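# Turn reversed plates around in their own nests

## Task

Of the three plates, find any that sit reversed and rotate them end for end. When done, every plate must lie flat between the locators of the nest it came from, with its A1 well at the nest corner labelled A1. It must stay that way without the robot holding it. Finally open the gripper and pull the hand away.

## Robot and tools

Robot: two xArm7 arms, left_arm and right_arm, each with a two-finger gripper. The fingers stick out sideways from the wrist flange. They are level when the flange points straight down, and wrist roll turns them about the flange axis. Either arm may be parked out of the way. The arms must never collide or press on each other.

Layout: the raised nest RG sits between the arms and is a place to set a plate down and take a new grip. Nests N1, N2, N3 and RD form an arc in front of the arms, in that order going clockwise seen from above. A fixed bar-code scanner stands beside RD. A plate set flat in RD with nothing blocking the scanner gives an ID code if it faces the right way and no_read if it is reversed. On a labelled plate, A1 is at the labelled short end, in the corner far from the labelled long side.

Frames: one shared scene frame. Origin on the table top between the arms, +x out over the table, +z up, left_arm on the +y side. The names left and right do not refer to sides of a camera image. Arm roots: left_arm at (-0.047, +0.296, 0) m, quat_wxyz (+0.997, 0, 0, -0.078); right_arm at (-0.040, -0.316, 0) m, quat_wxyz (+0.996, 0, 0, -0.087). Gripper frame: +x runs along the fingers toward the tips and y is the closing direction. The reported hand point lies between the pads, about 2 cm short of the fingertips. It can be somewhat off, more so at long reach.

Tool execute_actions: argument actions, a list holding one action, or an empty list to just fetch state and images. An action has optional keys rows, steps and until.
- rows: 1 to 15 rows, each applied for one control step of 1/30 s. Each row is a single list of 16 numbers in [-1, 1] covering both arms, even if only one moves. Order: left_arm waist, shoulder, upper arm roll, elbow, forearm roll, wrist pitch, wrist roll, gripper; then the same 8 for right_arm.
- Joint numbers are offsets in joint space, scaled so 1.0 = 2.036 rad. Each is measured from that joint's angle at the start of the action, as last reported, not from the previous row. Ranges (rad): waist -6.283..6.283, shoulder -2.059..2.094, upper arm roll -6.283..6.283, elbow -0.192..3.927, forearm roll -6.283..6.283, wrist pitch -1.693..3.142, wrist roll -6.283..6.283. A request more than 0.010 rad beyond a range end is refused. True ends may differ by 0.010 rad. Over-reaching requests are clipped at the end and flagged "joint sent to its limit". Without that flag a joint may still be at its end.
- The gripper number is absolute, not an offset: +1 fully open (0.150 m between pads), -1 closed (0.071 m gap still remains). Full close takes at least about 0.4 s.
- steps: integer 1 to 450, default 15, at least the number of rows. After the final row the arms keep heading to that row's target and the grippers keep its command.
- until: ends the action early once every listed condition holds, e.g. {"scanner": {"code": "c56"}}. Fields are code and reads. Numbers need a comparison such as [">=", 1]; allowed comparisons are =, !=, <, <=, >, >=. It only reads devices and does not halt the arms. Any unknown name or out-of-range value rejects the whole call.

Motion limits: joint targets move at most 3.14 rad/s and take 0.16 s to reach that speed. All joints of an arm are slowed together so they arrive together. Each step a target stays within 0.623 rad of the measured angle. Targets that would move the hand more than 70 mm from where it is are scaled back. Large moves therefore need several calls. If steps run out early the arm may stop short, so send the rest of the move next time. "joint command not followed" means the clearance check altered or blocked targets. That arm drops its target and halts until new rows come. If an arm is forced far from its target, both arms drop their targets.

Results: each arm's gripper position (m), quat_wxyz and velocities in the scene frame. Joint positions and velocities per arm in column order, with the pad gap in m last. grip_measured is on the command scale and can be off by about 1 mm per gripper. Scanner code (lower case ID or no_read) and reads, the count of changes from no_read to an ID. Images come from cam_left_wrist and cam_right_wrist (504x504 each). Wrist cameras may sit up to ~47 mm and ~35 degrees off their nominal frame.

zoom_image: camera (cam_left_wrist or cam_right_wrist) and region [x0, y0, x1, y1] in pixels of that camera's latest image, origin at top left, up to 504x504. It gives a closer view.

read_manual: section "licences" only. It returns licence texts and does not move anything.

finished_scene: scene = number of the scene being ended. Irreversible. Call it only once all plates rest correctly, the gripper is open and the hand is clear. Its result reports success and the next task. Replying without a tool call ends everything.

Gripping: to hold something, command an opening at least ~0.04 below grip_measured. Pads push about 20 N at most, and some grippers are weaker. Closing fast can squeeze harder and sometimes springs the fingers open. The held part may get brief external tugs, and loose items may be nudged.

Hazards: a joint torque reaching its load limit stops the arm, backs the joint off and holds it for 10 s. Load limits (N m): waist 44, shoulder 44, upper arm roll 26.4, elbow 26.4, forearm roll 26.4, wrist pitch 17.6, wrist roll 17.6, including held weight. Holding loads heats motors. MOTOR HOT warns from 65 °C, and at 80 °C the arm is braked until it cools (OVER-TEMPERATURE FAULT). The robot keeps its last command while you think. Never drop or knock anything off the table. Avoid drops, slips, slams, hard hits and hard pushes. Move smoothly and efficiently.

Each tool is called after "Emit:" by a JSON object that holds its "api" and its "payload", one argument or row to a line.

## Session

I'll start by looking at the scene.

Emit:
{"api": "execute_actions", "payload": {
  "actions": []
}}

Scene clock: 0.00 s.
left_arm: end_effector_position=(+0.0866, +0.2964, +0.1329) grip_measured=+1.00 end_effector_quat_wxyz=(+0.538, +0.126, +0.247, +0.796) end_effector_velocity=(+0.000, -0.000, +0.000) end_effector_angular_velocity=(-0.000, -0.000, +0.001) | right_arm: end_effector_position=(+0.2915, -0.8211, +0.3476) grip_measured=+1.00 end_effector_quat_wxyz=(+0.653, +0.101, +0.076, -0.747) end_effector_velocity=(+0.000, -0.000, +0.000) end_effector_angular_velocity=(-0.001, -0.001, +0.002)
Joint positions: left_arm=[ 0.184 -0.27  -0.497  0.276 -0.692  1.011 -1.859  0.15 ] | right_arm=[-0.782  0.164  0.108  1.486  0.186  1.478  0.825  0.15 ]
Joint velocities: left_arm=[ 0.001 -0.    -0.     0.    -0.001 -0.    -0.     0.   ] | right_arm=[-0.    -0.     0.     0.    -0.    -0.    -0.002  0.   ]
scanner: code=no_read reads=0

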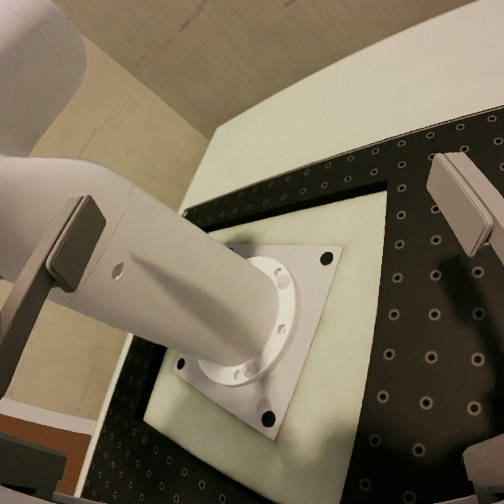

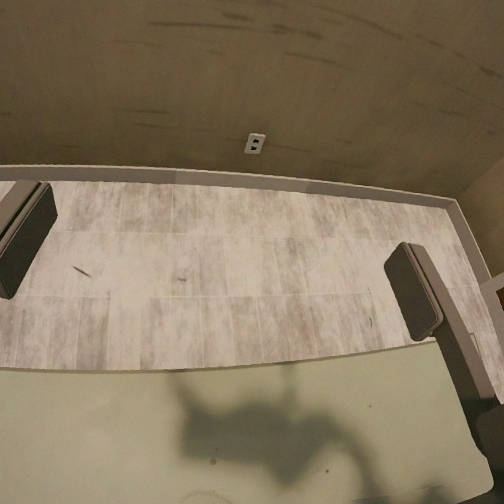

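Emit:
{"api": "execute_actions", "payload": {
  "actions": [
    {"rows": [[-0.1149,-0.1621,0.2441,0.4538,0.3399,0.6331,0.9131,1,0.5658,-0.3752,-0.0530,-0.1405,-0.0914,0.4037,-0.4052,1]], "steps": 40}
  ]
}}

Scene clock: 38.03 s.
left_arm: end_effector_position=(+0.2769, +0.2585, +0.4527) grip_measured=+1.00 end_effector_quat_wxyz=(+0.971, +0.050, +0.235, +0.011) end_effector_velocity=(-0.084, -0.258, +0.018) end_effector_angular_velocity=(-0.898, +0.372, -1.926) | right_arm: end_effector_position=(+0.3461, -0.3564, +0.4496) grip_measured=+1.00 end_effector_quat_wxyz=(+0.971, +0.001, +0.216, -0.107) end_effector_velocity=(-0.153, +0.352, +0.026) end_effector_angular_velocity=(+0.126, +0.174, +1.191)
Joint positions: left_arm=[-0.046 -0.596 -0.008  1.183 -0.012  2.265 -0.235  0.15 ] | right_arm=[ 0.088 -0.456  0.02   1.252  0.033  2.141  0.16   0.15 ]
Joint velocities: left_arm=[-0.05  -0.052  0.092  0.197  0.143  0.439  2.237  0.   ] | right_arm=[ 0.824 -0.421 -0.058 -0.15  -0.099  0.463 -0.465  0.   ]
scanner: code=no_read reads=0

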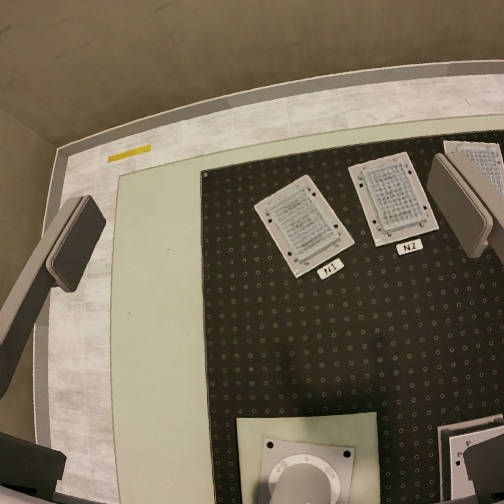

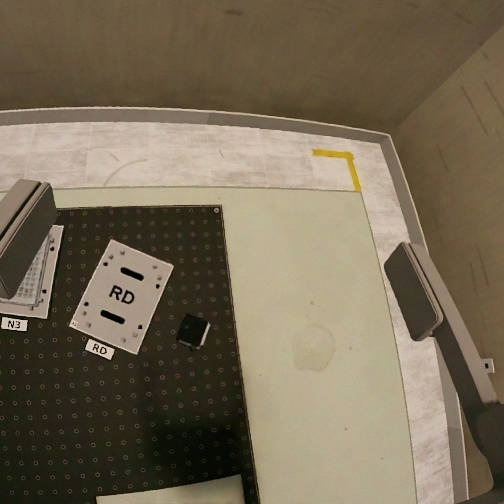

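Emit:
{"api": "execute_actions", "payload": {
  "actions": []
}}

Scene clock: 39.00 s.
left_arm: end_effector_position=(+0.2666, +0.2300, +0.4554) grip_measured=+1.00 end_effector_quat_wxyz=(+0.964, +0.026, +0.246, -0.099) end_effector_velocity=(-0.000, -0.000, +0.000) end_effector_angular_velocity=(-0.000, -0.001, -0.000) | right_arm: end_effector_position=(+0.3188, -0.3062, +0.4528) grip_measured=+1.00 end_effector_quat_wxyz=(+0.973, -0.010, +0.230, -0.017) end_effector_velocity=(+0.000, +0.000, +0.000) end_effector_angular_velocity=(+0.000, -0.001, -0.000)
Joint positions: left_arm=[-0.05 -0.6  -0.    1.2   0.    2.3   0.    0.15] | right_arm=[ 0.213 -0.519  0.011  1.229  0.018  2.212  0.089  0.15 ]
Joint velocities: left_arm=[-0.    -0.001  0.     0.     0.    -0.     0.     0.   ] | right_arm=[ 0.    -0.    -0.    -0.     0.    -0.001  0.     0.   ]
scanner: code=no_read reads=0

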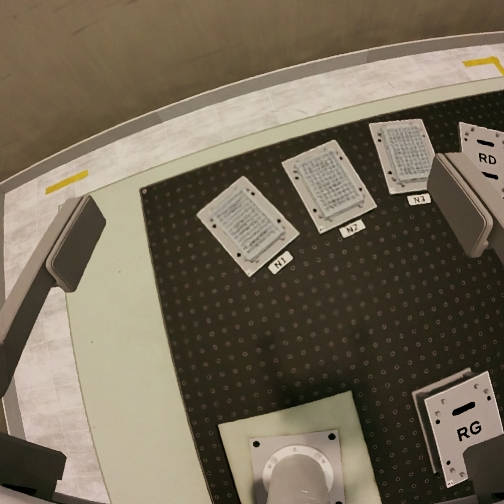

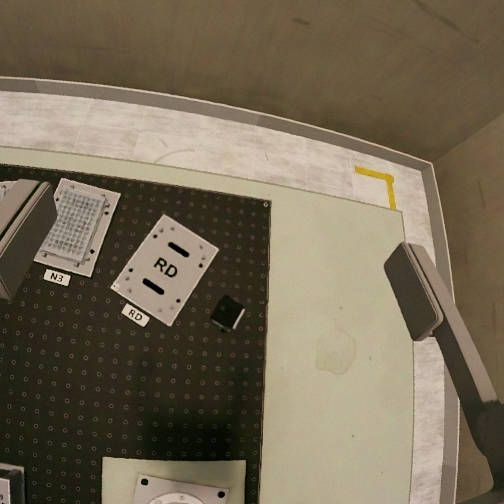

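Emit:
{"api": "zoom_image", "payload": {
  "camera": "cam_left_wrist",
  "region": [180, 100, 460, 290]
}}

Emit:
{"api": "zoom_image", "payload": {
  "camera": "cam_right_wrist",
  "region": [20, 160, 280, 350]
}}

Emit:
{"api": "zoom_image", "payload": {
  "camera": "cam_left_wrist",
  "region": [380, 350, 504, 504]
}}

Region (180, 100, 460, 290) of cam_left_wrist's 504x504 image, scaled by 1.800, with more detail than that image has; it fills the top 342 rows of this view, and the rest is white.

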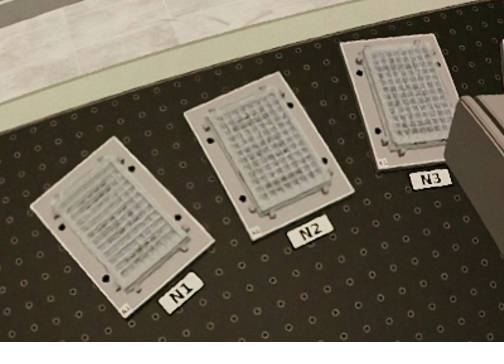

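Region (20, 160, 280, 350) of cam_right_wrist's 504x504 image, scaled by 1.938, with more detail than that image has; it fills the top 368 rows of this view, and the rest is white.

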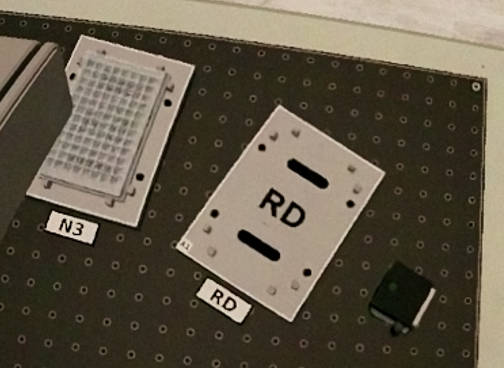

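Region (380, 350, 504, 504) of cam_left_wrist's 504x504 image, scaled by 3.273, with more detail than that image has; it fills the left 406 columns of this view, and the rest is white.

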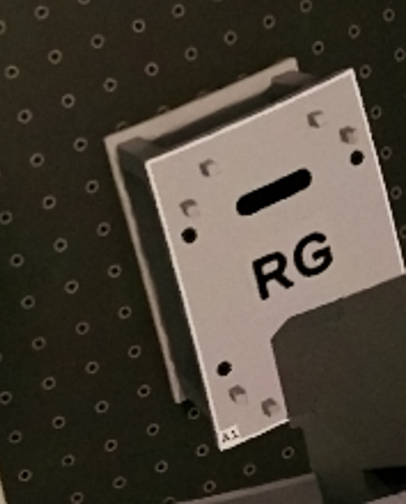

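Emit:
{"api": "zoom_image", "payload": {
  "camera": "cam_left_wrist",
  "region": [190, 170, 310, 285]
}}

Emit:
{"api": "zoom_image", "payload": {
  "camera": "cam_left_wrist",
  "region": [275, 130, 385, 240]
}}

Emit:
{"api": "zoom_image", "payload": {
  "camera": "cam_left_wrist",
  "region": [355, 105, 455, 210]
}}

Emit:
{"api": "zoom_image", "payload": {
  "camera": "cam_right_wrist",
  "region": [25, 170, 135, 290]
}}

Region (190, 170, 310, 285) of cam_left_wrist's 504x504 image, scaled by 4.200, with more detail than that image has; it fills the top 483 rows of this view, and the rest is white.

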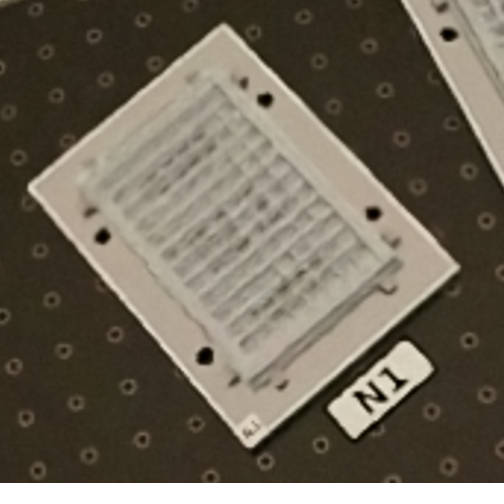

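Region (275, 130, 385, 240) of cam_left_wrist's 504x504 image, scaled by 4.582, with more detail than that image has.

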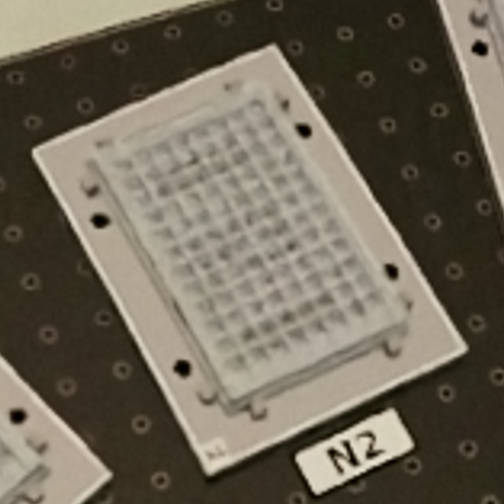

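Region (355, 105, 455, 210) of cam_left_wrist's 504x504 image, scaled by 4.800, with more detail than that image has; it fills the left 480 columns of this view, and the rest is white.

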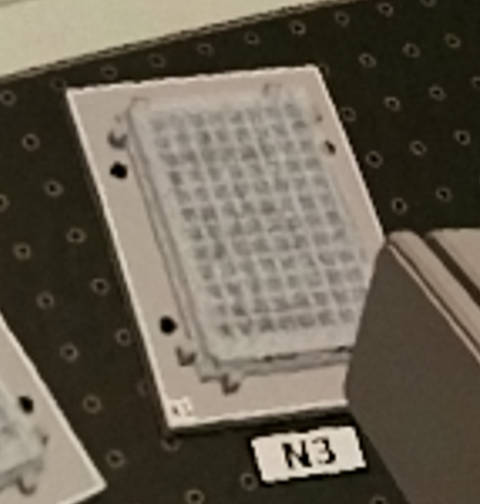

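Region (25, 170, 135, 290) of cam_right_wrist's 504x504 image, scaled by 4.200, with more detail than that image has; it fills the left 462 columns of this view, and the rest is white.

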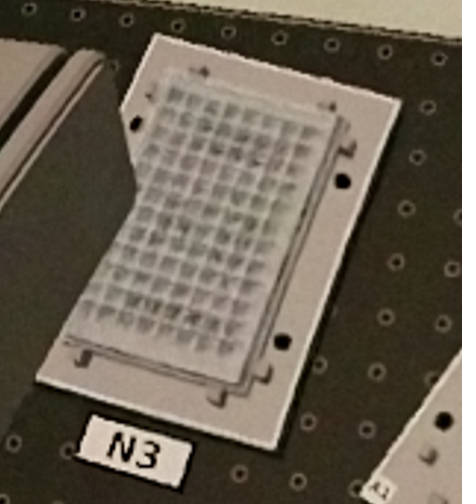

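Emit:
{"api": "zoom_image", "payload": {
  "camera": "cam_left_wrist",
  "region": [130, 170, 464, 504]
}}

Region (130, 170, 464, 504) of cam_left_wrist's 504x504 image, scaled by 1.509, with more detail than that image has.

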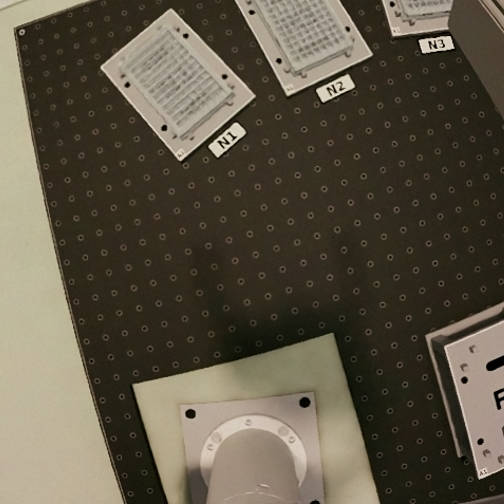

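Emit:
{"api": "execute_actions", "payload": {
  "actions": [
    {"rows": [[-0.1036,0.0997,0,-0.3561,0,-0.7014,-0.4504,1,0.3011,0.2075,-0.0054,-0.2326,-0.0088,-0.6680,0.3600,1]], "steps": 36}
  ]
}}

Scene clock: 112.10 s.
left_arm: end_effector_position=(+0.3786, +0.2361, +0.2502) grip_measured=+1.00 end_effector_quat_wxyz=(+0.969, +0.001, +0.001, +0.247) end_effector_velocity=(+0.001, -0.000, -0.002) end_effector_angular_velocity=(-0.009, -0.019, +0.007) | right_arm: end_effector_position=(+0.4320, -0.0946, +0.2506) grip_measured=+1.00 end_effector_quat_wxyz=(+0.996, -0.002, +0.002, -0.085) end_effector_velocity=(+0.008, +0.006, +0.010) end_effector_angular_velocity=(+0.060, -0.078, -0.028)
Joint positions: left_arm=[-0.261 -0.397 -0.     0.476  0.     0.875 -0.916  0.15 ] | right_arm=[ 0.824 -0.099 -0.     0.758  0.001  0.862  0.819  0.15 ]
Joint velocities: left_arm=[-0.002  0.005  0.    -0.012 -0.001 -0.038 -0.009  0.   ] | right_arm=[ 0.019  0.01  -0.012 -0.014 -0.    -0.122  0.035  0.   ]
scanner: code=no_read reads=0

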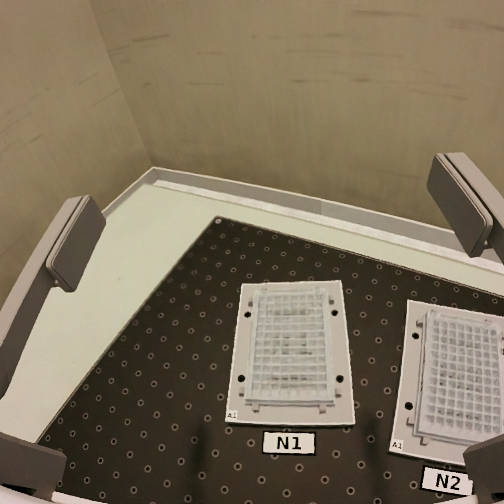

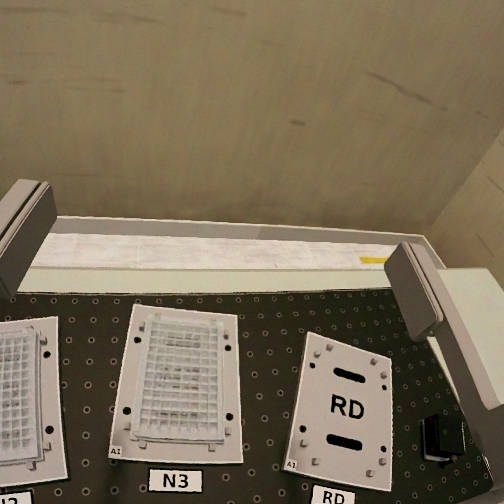

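Emit:
{"api": "execute_actions", "payload": {
  "actions": [
    {"rows": [[0,0.2383,0,-0.0530,0,-0.2922,-0.0005,1,0.0010,0.1860,0,-0.0441,-0.0005,-0.2326,0.0014,1]], "steps": 24}
  ]
}}

Scene clock: 116.93 s.
left_arm: end_effector_position=(+0.3794, +0.2358, +0.1015) grip_measured=+1.00 end_effector_quat_wxyz=(+0.969, -0.001, -0.001, +0.248) end_effector_velocity=(-0.003, +0.002, -0.007) end_effector_angular_velocity=(+0.003, +0.007, +0.002) | right_arm: end_effector_position=(+0.4326, -0.0932, +0.1015) grip_measured=+1.00 end_effector_quat_wxyz=(+0.996, +0.001, -0.001, -0.085) end_effector_velocity=(-0.003, -0.002, -0.008) end_effector_angular_velocity=(-0.007, +0.009, -0.000)
Joint positions: left_arm=[-0.261  0.085 -0.     0.369  0.     0.282 -0.917  0.15 ] | right_arm=[ 0.826  0.277 -0.     0.669 -0.001  0.389  0.822  0.15 ]
Joint velocities: left_arm=[-0.     0.017  0.001 -0.008 -0.001 -0.016  0.     0.   ] | right_arm=[ 0.     0.013  0.001 -0.007  0.    -0.009  0.001  0.   ]
scanner: code=no_read reads=0

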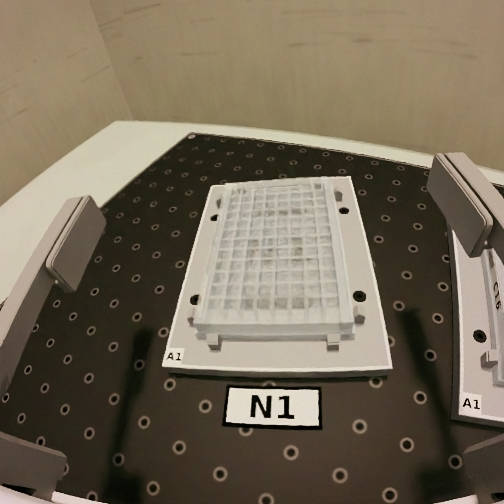

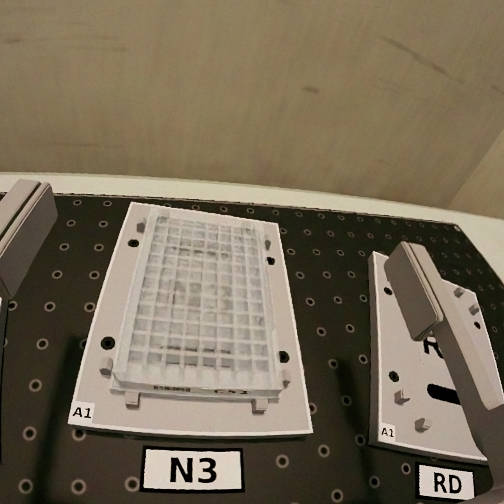

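Emit:
{"api": "zoom_image", "payload": {
  "camera": "cam_left_wrist",
  "region": [150, 160, 410, 400]
}}

Emit:
{"api": "zoom_image", "payload": {
  "camera": "cam_left_wrist",
  "region": [400, 140, 504, 440]
}}

Emit:
{"api": "zoom_image", "payload": {
  "camera": "cam_right_wrist",
  "region": [50, 300, 330, 460]
}}

Emit:
{"api": "zoom_image", "payload": {
  "camera": "cam_right_wrist",
  "region": [340, 220, 504, 504]
}}

Region (150, 160, 410, 400) of cam_left_wrist's 504x504 image, scaled by 1.938, with more detail than that image has; it fills the top 465 rows of this view, and the rest is white.

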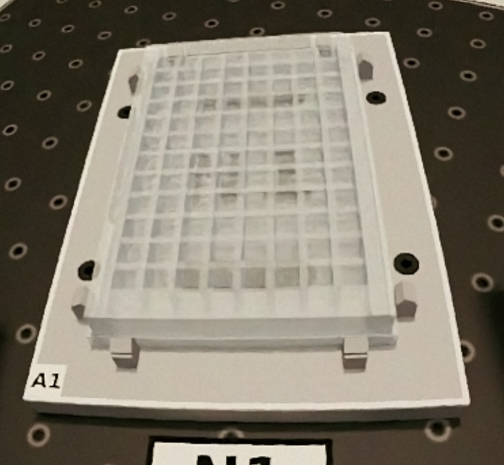

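Region (400, 140, 504, 440) of cam_left_wrist's 504x504 image, scaled by 1.680, with more detail than that image has; it fills the left 175 columns of this view, and the rest is white.

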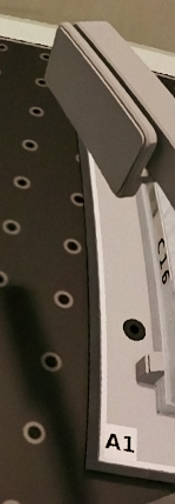

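Region (50, 300, 330, 460) of cam_right_wrist's 504x504 image, scaled by 1.800, with more detail than that image has; it fills the top 288 rows of this view, and the rest is white.

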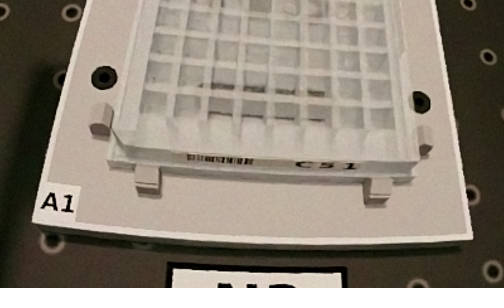

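Region (340, 220, 504, 504) of cam_right_wrist's 504x504 image, scaled by 1.775, with more detail than that image has; it fills the left 291 columns of this view, and the rest is white.

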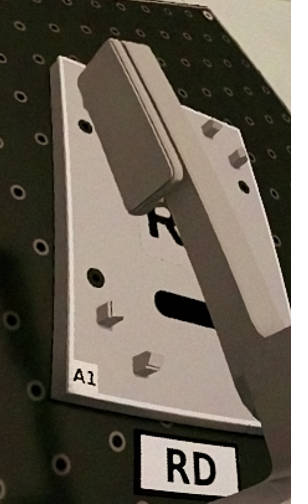

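Emit:
{"api": "zoom_image", "payload": {
  "camera": "cam_left_wrist",
  "region": [20, 180, 140, 310]
}}

Emit:
{"api": "zoom_image", "payload": {
  "camera": "cam_left_wrist",
  "region": [400, 140, 504, 270]
}}

Region (20, 180, 140, 310) of cam_left_wrist's 504x504 image, scaled by 3.877, with more detail than that image has; it fills the left 465 columns of this view, and the rest is white.

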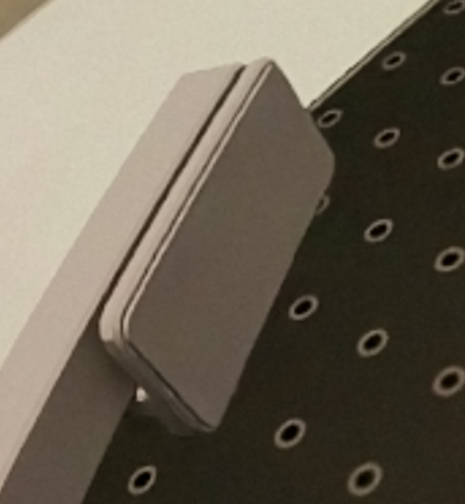

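Region (400, 140, 504, 270) of cam_left_wrist's 504x504 image, scaled by 3.877, with more detail than that image has; it fills the left 403 columns of this view, and the rest is white.

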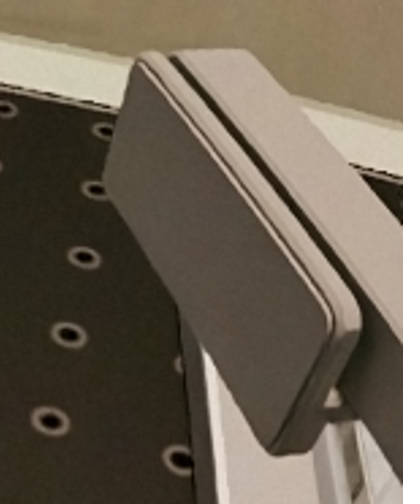

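Emit:
{"api": "zoom_image", "payload": {
  "camera": "cam_right_wrist",
  "region": [0, 170, 150, 320]
}}

Emit:
{"api": "zoom_image", "payload": {
  "camera": "cam_right_wrist",
  "region": [360, 230, 480, 350]
}}

Emit:
{"api": "zoom_image", "payload": {
  "camera": "cam_right_wrist",
  "region": [60, 190, 330, 450]
}}

Region (0, 170, 150, 320) of cam_right_wrist's 504x504 image, scaled by 3.360, with more detail than that image has.

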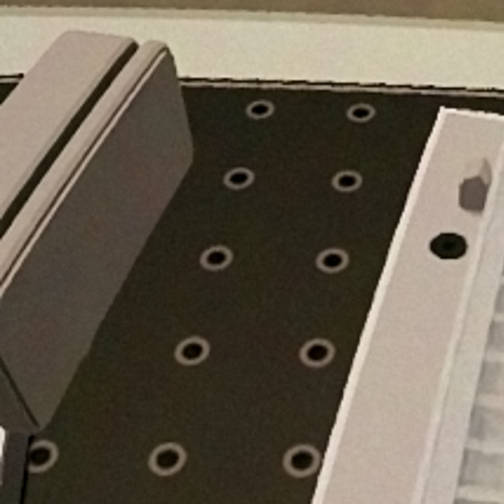

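Region (360, 230, 480, 350) of cam_right_wrist's 504x504 image, scaled by 4.200, with more detail than that image has.

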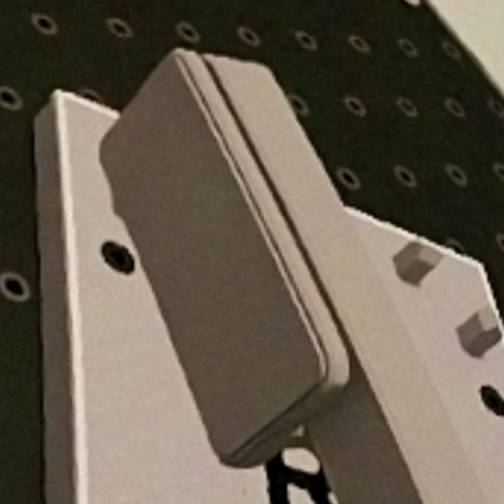

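Region (60, 190, 330, 450) of cam_right_wrist's 504x504 image, scaled by 1.867, with more detail than that image has; it fills the top 485 rows of this view, and the rest is white.

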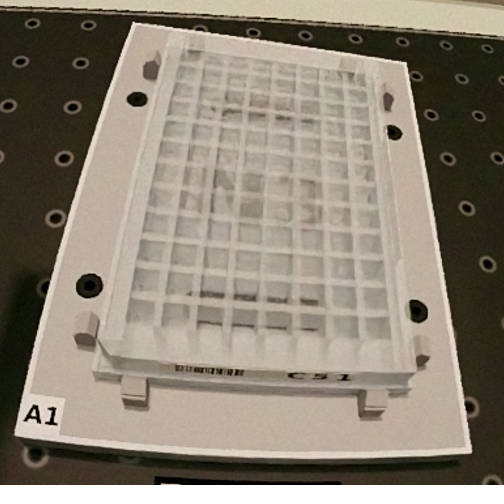

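Emit:
{"api": "execute_actions", "payload": {
  "actions": [
    {"rows": [[0.0539,0.1235,0,0.0472,0,-0.0753,0.0858,0,0,0,0,0,0,0,0,0]], "steps": 18}
  ]
}}

Emit:
{"api": "execute_actions", "payload": {
  "actions": []
}}

Scene clock: 237.53 s.
left_arm: end_effector_position=(+0.4147, +0.2540, +0.0509) grip_measured=+0.00 end_effector_quat_wxyz=(+0.976, -0.000, -0.001, +0.216) end_effector_velocity=(+0.000, +0.004, -0.003) end_effector_angular_velocity=(+0.002, +0.003, +0.004) | right_arm: end_effector_position=(+0.4326, -0.0932, +0.1015) grip_measured=+0.00 end_effector_quat_wxyz=(+0.996, +0.001, -0.001, -0.085) end_effector_velocity=(-0.000, -0.000, -0.000) end_effector_angular_velocity=(-0.000, +0.000, +0.000)
Joint positions: left_arm=[-0.152  0.334 -0.001  0.465  0.     0.129 -0.743  0.111] | right_arm=[ 0.826  0.277 -0.     0.669 -0.001  0.389  0.822  0.111]
Joint velocities: left_arm=[ 0.005  0.011  0.004  0.002 -0.001 -0.005  0.007 -0.   ] | right_arm=[-0.    -0.    -0.    -0.001  0.    -0.    -0.001 -0.   ]
scanner: code=no_read reads=0

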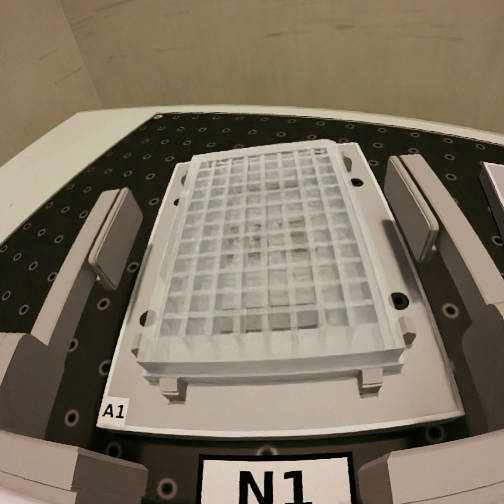

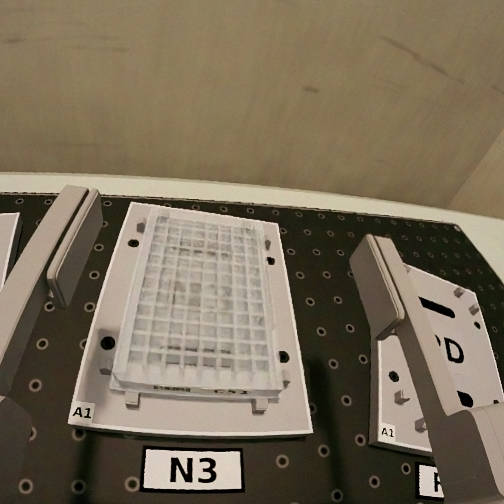

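Scene clock: 237.53 s.
left_arm: end_effector_position=(+0.4147, +0.2540, +0.0509) grip_measured=+0.00 end_effector_quat_wxyz=(+0.976, -0.000, -0.001, +0.216) end_effector_velocity=(+0.000, +0.004, -0.003) end_effector_angular_velocity=(+0.002, +0.003, +0.004) | right_arm: end_effector_position=(+0.4326, -0.0932, +0.1015) grip_measured=+0.00 end_effector_quat_wxyz=(+0.996, +0.001, -0.001, -0.085) end_effector_velocity=(-0.000, -0.000, -0.000) end_effector_angular_velocity=(-0.000, +0.000, +0.000)
Joint positions: left_arm=[-0.152  0.334 -0.001  0.465  0.     0.129 -0.743  0.111] | right_arm=[ 0.826  0.277 -0.     0.669 -0.001  0.389  0.822  0.111]
Joint velocities: left_arm=[ 0.005  0.011  0.004  0.002 -0.001 -0.005  0.007 -0.   ] | right_arm=[-0.    -0.    -0.    -0.001  0.    -0.    -0.001 -0.   ]
scanner: code=no_read reads=0

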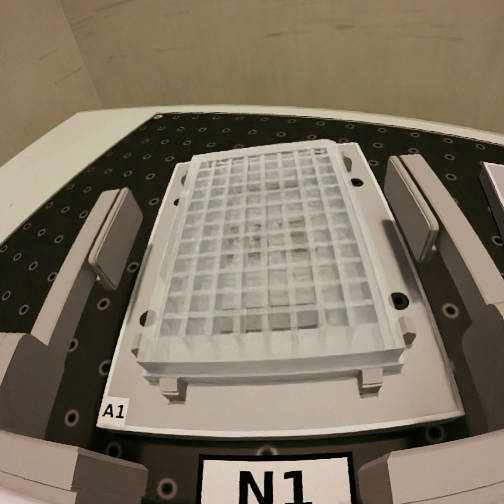

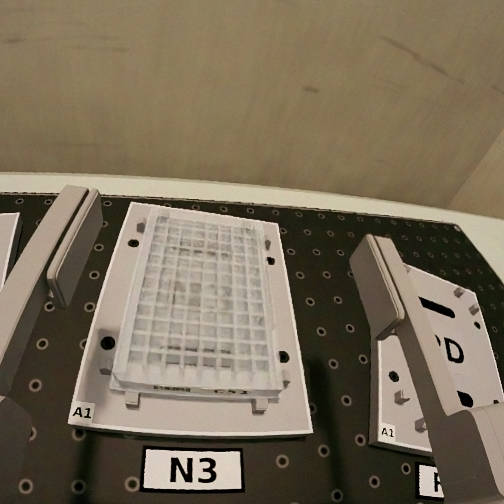

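Emit:
{"api": "zoom_image", "payload": {
  "camera": "cam_left_wrist",
  "region": [70, 130, 290, 440]
}}

Emit:
{"api": "zoom_image", "payload": {
  "camera": "cam_left_wrist",
  "region": [270, 130, 490, 440]
}}

Region (70, 130, 290, 440) of cam_left_wrist's 504x504 image, scaled by 1.626, with more detail than that image has; it fills the left 358 columns of this view, and the rest is white.

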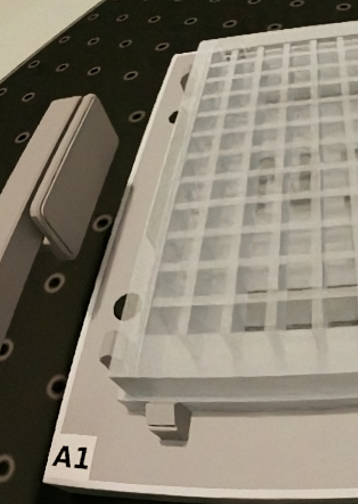

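Region (270, 130, 490, 440) of cam_left_wrist's 504x504 image, scaled by 1.626, with more detail than that image has; it fills the left 358 columns of this view, and the rest is white.

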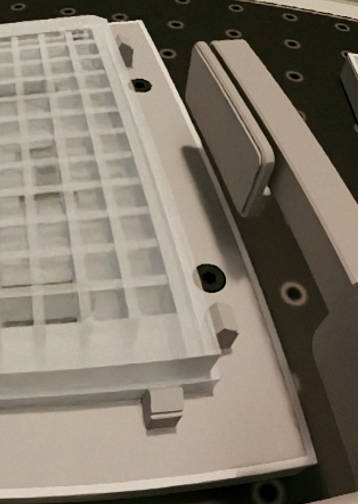

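Emit:
{"api": "execute_actions", "payload": {
  "actions": [
    {"rows": [[-0.0013,0.0265,0.0005,0.0075,0,-0.0180,-0.0014,-0.45,0,0,0,0,0,0,0,0]], "steps": 14}
  ]
}}

Scene clock: 271.87 s.
left_arm: end_effector_position=(+0.4152, +0.2535, +0.0381) grip_measured=-0.45 end_effector_quat_wxyz=(+0.976, +0.000, -0.000, +0.216) end_effector_velocity=(-0.000, +0.000, -0.001) end_effector_angular_velocity=(-0.000, -0.000, +0.001) | right_arm: end_effector_position=(+0.4326, -0.0932, +0.1015) grip_measured=+0.00 end_effector_quat_wxyz=(+0.996, +0.001, -0.001, -0.085) end_effector_velocity=(+0.000, +0.000, +0.000) end_effector_angular_velocity=(+0.000, -0.000, -0.000)
Joint positions: left_arm=[-0.154  0.388  0.001  0.48   0.     0.093 -0.746  0.093] | right_arm=[ 0.826  0.277 -0.     0.669 -0.001  0.389  0.822  0.111]
Joint velocities: left_arm=[ 0.     0.004 -0.     0.001 -0.001 -0.004 -0.001 -0.   ] | right_arm=[0.    0.    0.    0.001 0.    0.    0.    0.   ]
scanner: code=no_read reads=0

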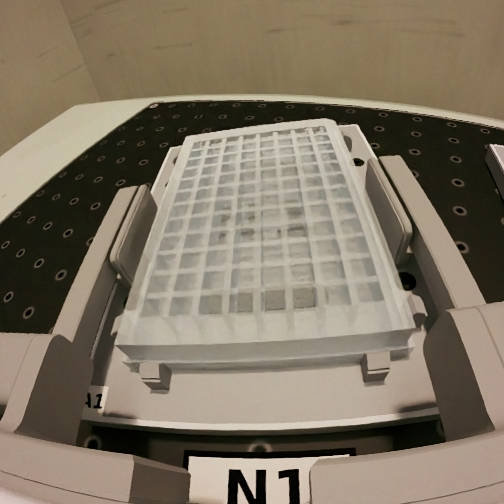

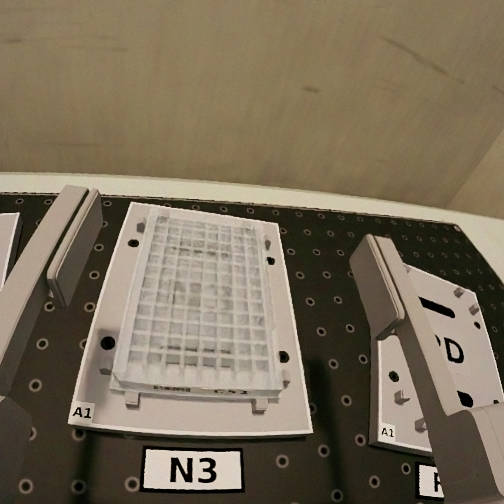

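Emit:
{"api": "execute_actions", "payload": {
  "actions": [
    {"rows": [[0,0,0,0,0,0,0,-0.52,0,0,0,0,0,0,0,0],[0,0,0,0,0,0,0,-0.58,0,0,0,0,0,0,0,0],[0,0,0,0,0,0,0,-0.62,0,0,0,0,0,0,0,0],[0,0,0,0,0,0,0,-0.65,0,0,0,0,0,0,0,0],[0,0,0,0,0,0,0,-0.68,0,0,0,0,0,0,0,0],[0,0,0,0,0,0,0,-0.71,0,0,0,0,0,0,0,0],[0,0,0,0,0,0,0,-0.74,0,0,0,0,0,0,0,0],[0,0,0,0,0,0,0,-0.77,0,0,0,0,0,0,0,0],[0,0,0,0,0,0,0,-0.80,0,0,0,0,0,0,0,0]], "steps": 14}
  ]
}}

Scene clock: 278.27 s.
left_arm: end_effector_position=(+0.4153, +0.2532, +0.0381) grip_measured=-0.62 end_effector_quat_wxyz=(+0.976, +0.000, -0.000, +0.216) end_effector_velocity=(+0.000, -0.000, +0.000) end_effector_angular_velocity=(-0.000, -0.001, -0.000) | right_arm: end_effector_position=(+0.4326, -0.0932, +0.1015) grip_measured=+0.00 end_effector_quat_wxyz=(+0.996, +0.001, -0.001, -0.085) end_effector_velocity=(+0.000, +0.000, +0.000) end_effector_angular_velocity=(+0.001, -0.001, -0.001)
Joint positions: left_arm=[-0.154  0.388  0.     0.48   0.     0.093 -0.745  0.086] | right_arm=[ 0.826  0.277 -0.     0.669 -0.001  0.389  0.822  0.11 ]
Joint velocities: left_arm=[ 0.    -0.     0.    -0.     0.001 -0.    -0.     0.   ] | right_arm=[-0.     0.     0.     0.001  0.    -0.001  0.001 -0.   ]
scanner: code=no_read reads=0

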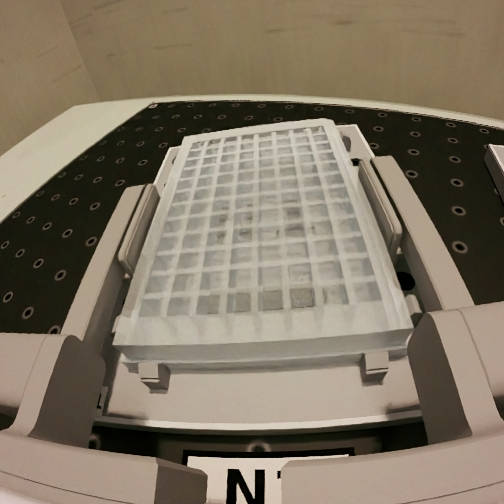

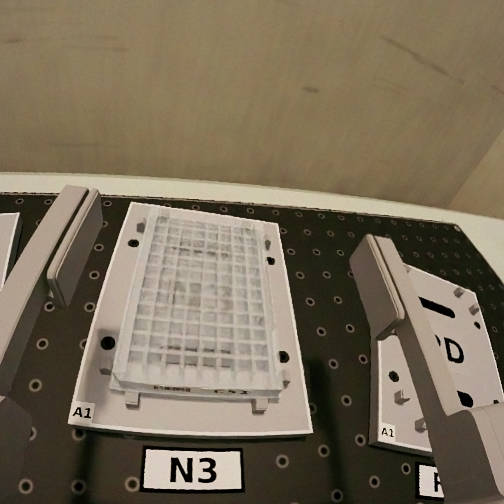

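Emit:
{"api": "zoom_image", "payload": {
  "camera": "cam_left_wrist",
  "region": [80, 170, 220, 400]
}}

Emit:
{"api": "zoom_image", "payload": {
  "camera": "cam_left_wrist",
  "region": [320, 140, 460, 390]
}}

Region (80, 170, 220, 400) of cam_left_wrist's 504x504 image, scaled by 2.191, with more detail than that image has; it fills the left 307 columns of this view, and the rest is white.

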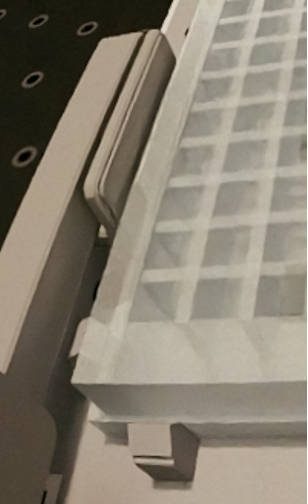

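Region (320, 140, 460, 390) of cam_left_wrist's 504x504 image, scaled by 2.016, with more detail than that image has; it fills the left 282 columns of this view, and the rest is white.

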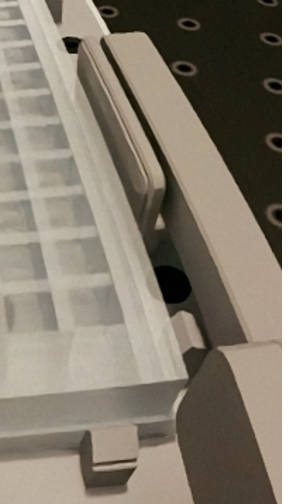

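Emit:
{"api": "execute_actions", "payload": {
  "actions": [
    {"rows": [[0,0,0,0,0,0,0,-0.52,0,0,0,0,0,0,0,0],[0,0,0,0,0,0,0,-0.52,0,0,0,0,0,0,0,0],[0,0,0,0,0,0,0,-0.52,0,0,0,0,0,0,0,0],[-0.0005,-0.0079,0,-0.0015,0,0.0065,-0.0009,-0.52,0,0,0,0,0,0,0,0]], "steps": 6}
  ]
}}

Scene clock: 301.93 s.
left_arm: end_effector_position=(+0.4148, +0.2545, +0.0388) grip_measured=-0.53 end_effector_quat_wxyz=(+0.976, +0.001, +0.001, +0.218) end_effector_velocity=(+0.001, -0.002, +0.028) end_effector_angular_velocity=(-0.002, -0.004, +0.010) | right_arm: end_effector_position=(+0.4326, -0.0932, +0.1015) grip_measured=+0.00 end_effector_quat_wxyz=(+0.996, +0.001, -0.001, -0.085) end_effector_velocity=(+0.000, +0.000, +0.000) end_effector_angular_velocity=(+0.000, -0.001, +0.000)
Joint positions: left_arm=[-0.154  0.383  0.002  0.479 -0.     0.097 -0.747  0.09 ] | right_arm=[ 0.826  0.277 -0.     0.669 -0.001  0.389  0.822  0.11 ]
Joint velocities: left_arm=[-0.007 -0.112 -0.001 -0.021 -0.003  0.086 -0.014  0.004] | right_arm=[ 0.     0.     0.     0.    -0.    -0.001  0.    -0.   ]
scanner: code=no_read reads=0

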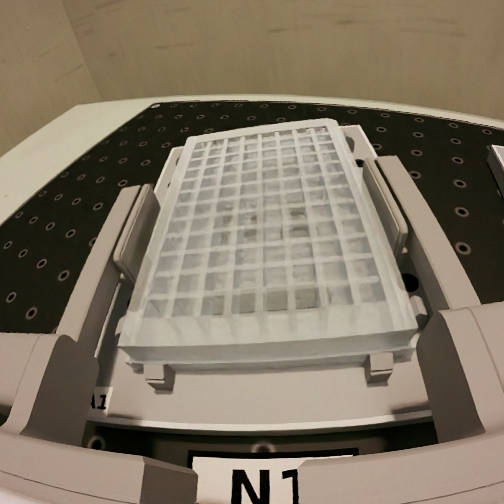

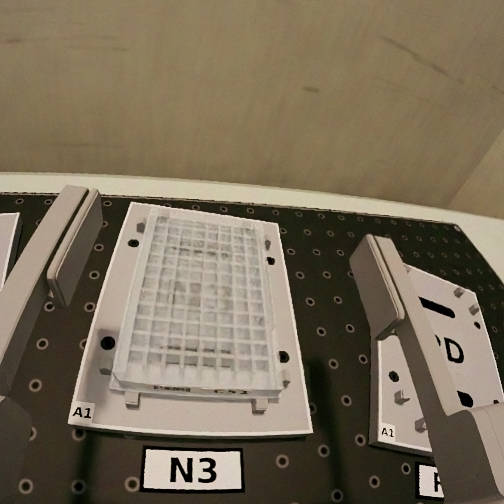

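Emit:
{"api": "execute_actions", "payload": {
  "actions": [
    {"steps": 1}
  ]
}}

Emit:
{"api": "zoom_image", "payload": {
  "camera": "cam_left_wrist",
  "region": [80, 100, 460, 420]
}}

Scene clock: 305.13 s.
left_arm: end_effector_position=(+0.4153, +0.2529, +0.0420) grip_measured=-0.52 end_effector_quat_wxyz=(+0.976, +0.000, -0.000, +0.216) end_effector_velocity=(+0.000, +0.001, -0.000) end_effector_angular_velocity=(+0.000, +0.000, +0.001) | right_arm: end_effector_position=(+0.4326, -0.0932, +0.1015) grip_measured=+0.00 end_effector_quat_wxyz=(+0.996, +0.001, -0.001, -0.085) end_effector_velocity=(+0.000, +0.000, +0.000) end_effector_angular_velocity=(+0.000, -0.001, +0.001)
Joint positions: left_arm=[-0.155  0.372  0.     0.477  0.     0.106 -0.747  0.09 ] | right_arm=[ 0.826  0.277 -0.     0.669 -0.001  0.389  0.822  0.111]
Joint velocities: left_arm=[ 0.     0.     0.001  0.    -0.001  0.     0.    -0.   ] | right_arm=[ 0.     0.     0.     0.    -0.    -0.001 -0.001 -0.   ]
scanner: code=no_read reads=0

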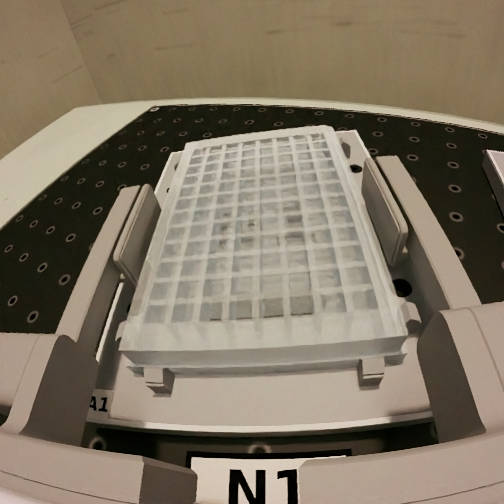

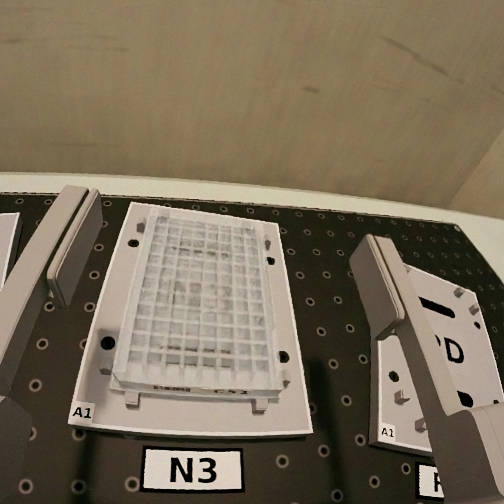

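Region (80, 100, 460, 420) of cam_left_wrist's 504x504 image, scaled by 1.326, with more detail than that image has; it fills the top 424 rows of this view, and the rest is white.

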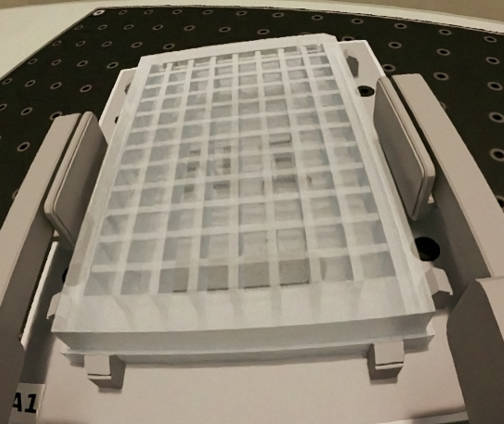

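Now close again at this height.

Emit:
{"api": "execute_actions", "payload": {
  "actions": [
    {"rows": [[0,0,0,0,0,0,0,-0.57,0,0,0,0,0,0,0,0],[0,0,0,0,0,0,0,-0.61,0,0,0,0,0,0,0,0],[0,0,0,0,0,0,0,-0.64,0,0,0,0,0,0,0,0],[0,0,0,0,0,0,0,-0.67,0,0,0,0,0,0,0,0],[0,0,0,0,0,0,0,-0.70,0,0,0,0,0,0,0,0],[0,0,0,0,0,0,0,-0.73,0,0,0,0,0,0,0,0],[0,0,0,0,0,0,0,-0.76,0,0,0,0,0,0,0,0],[0,0,0,0,0,0,0,-0.80,0,0,0,0,0,0,0,0]], "steps": 11}
  ]
}}

Emit:
{"api": "zoom_image", "payload": {
  "camera": "cam_left_wrist",
  "region": [80, 100, 460, 420]
}}

Scene clock: 309.13 s.
left_arm: end_effector_position=(+0.4155, +0.2528, +0.0423) grip_measured=-0.70 end_effector_quat_wxyz=(+0.976, -0.000, -0.000, +0.216) end_effector_velocity=(+0.000, +0.000, +0.000) end_effector_angular_velocity=(+0.000, -0.000, -0.000) | right_arm: end_effector_position=(+0.4326, -0.0932, +0.1015) grip_measured=+0.00 end_effector_quat_wxyz=(+0.996, +0.001, -0.001, -0.085) end_effector_velocity=(+0.000, -0.000, +0.000) end_effector_angular_velocity=(-0.000, +0.000, -0.000)
Joint positions: left_arm=[-0.156  0.371  0.     0.478  0.     0.106 -0.747  0.083] | right_arm=[ 0.826  0.277 -0.     0.669 -0.001  0.389  0.822  0.11 ]
Joint velocities: left_arm=[ 0.001 -0.     0.     0.     0.001  0.     0.     0.   ] | right_arm=[-0. -0. -0.  0.  0.  0. -0. -0.]
scanner: code=no_read reads=0

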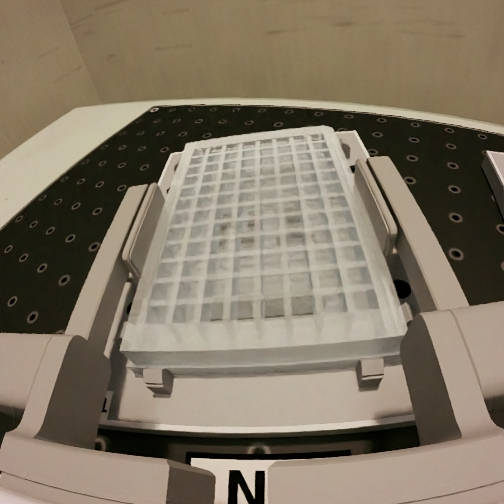

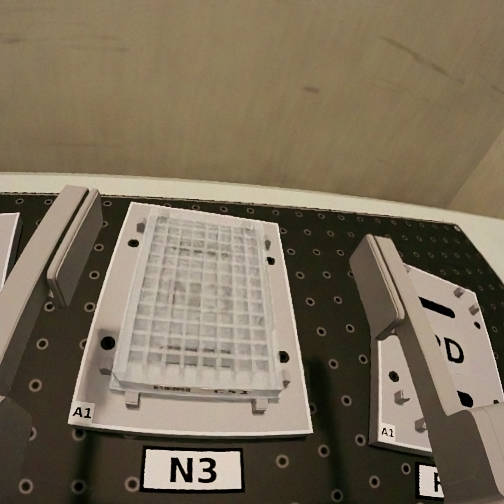

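Region (80, 100, 460, 420) of cam_left_wrist's 504x504 image, scaled by 1.326, with more detail than that image has; it fills the top 424 rows of this view, and the rest is white.

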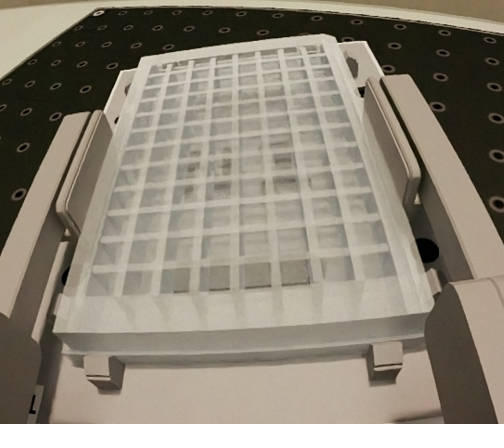

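Emit:
{"api": "execute_actions", "payload": {
  "actions": [
    {"rows": [[0,-0.003,0,-0.0007,0,0.0024,0,-0.80,0,0,0,0,0,0,0,0],[0,-0.008,0,-0.0018,0,0.0063,0,-0.80,0,0,0,0,0,0,0,0],[0,-0.014,0,-0.0031,0,0.011,0,-0.80,0,0,0,0,0,0,0,0],[0,-0.020,0,-0.0044,0,0.0156,0,-0.80,0,0,0,0,0,0,0,0],[0,-0.02433,0,-0.00534,0,0.01899,0,-0.80,0,0,0,0,0,0,0,0]], "steps": 6}
  ]
}}

Scene clock: 323.43 s.
left_arm: end_effector_position=(+0.4149, +0.2529, +0.0467) grip_measured=-0.70 end_effector_quat_wxyz=(+0.976, +0.001, +0.001, +0.216) end_effector_velocity=(+0.002, -0.000, +0.067) end_effector_angular_velocity=(-0.005, -0.013, +0.005) | right_arm: end_effector_position=(+0.4326, -0.0932, +0.1015) grip_measured=+0.00 end_effector_quat_wxyz=(+0.996, +0.001, -0.001, -0.085) end_effector_velocity=(+0.000, -0.000, +0.000) end_effector_angular_velocity=(+0.000, -0.000, -0.000)
Joint positions: left_arm=[-0.155  0.351  0.     0.472  0.001  0.124 -0.747  0.083] | right_arm=[ 0.826  0.277 -0.     0.669 -0.001  0.389  0.822  0.111]
Joint velocities: left_arm=[-0.    -0.264 -0.001 -0.059 -0.001  0.192 -0.005 -0.   ] | right_arm=[-0. -0. -0.  0.  0.  0. -0.  0.]
scanner: code=no_read reads=0

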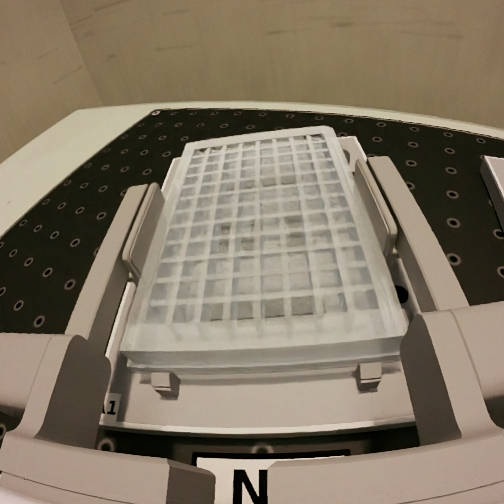

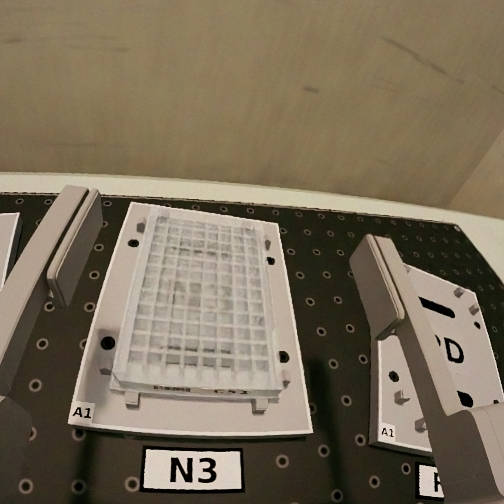

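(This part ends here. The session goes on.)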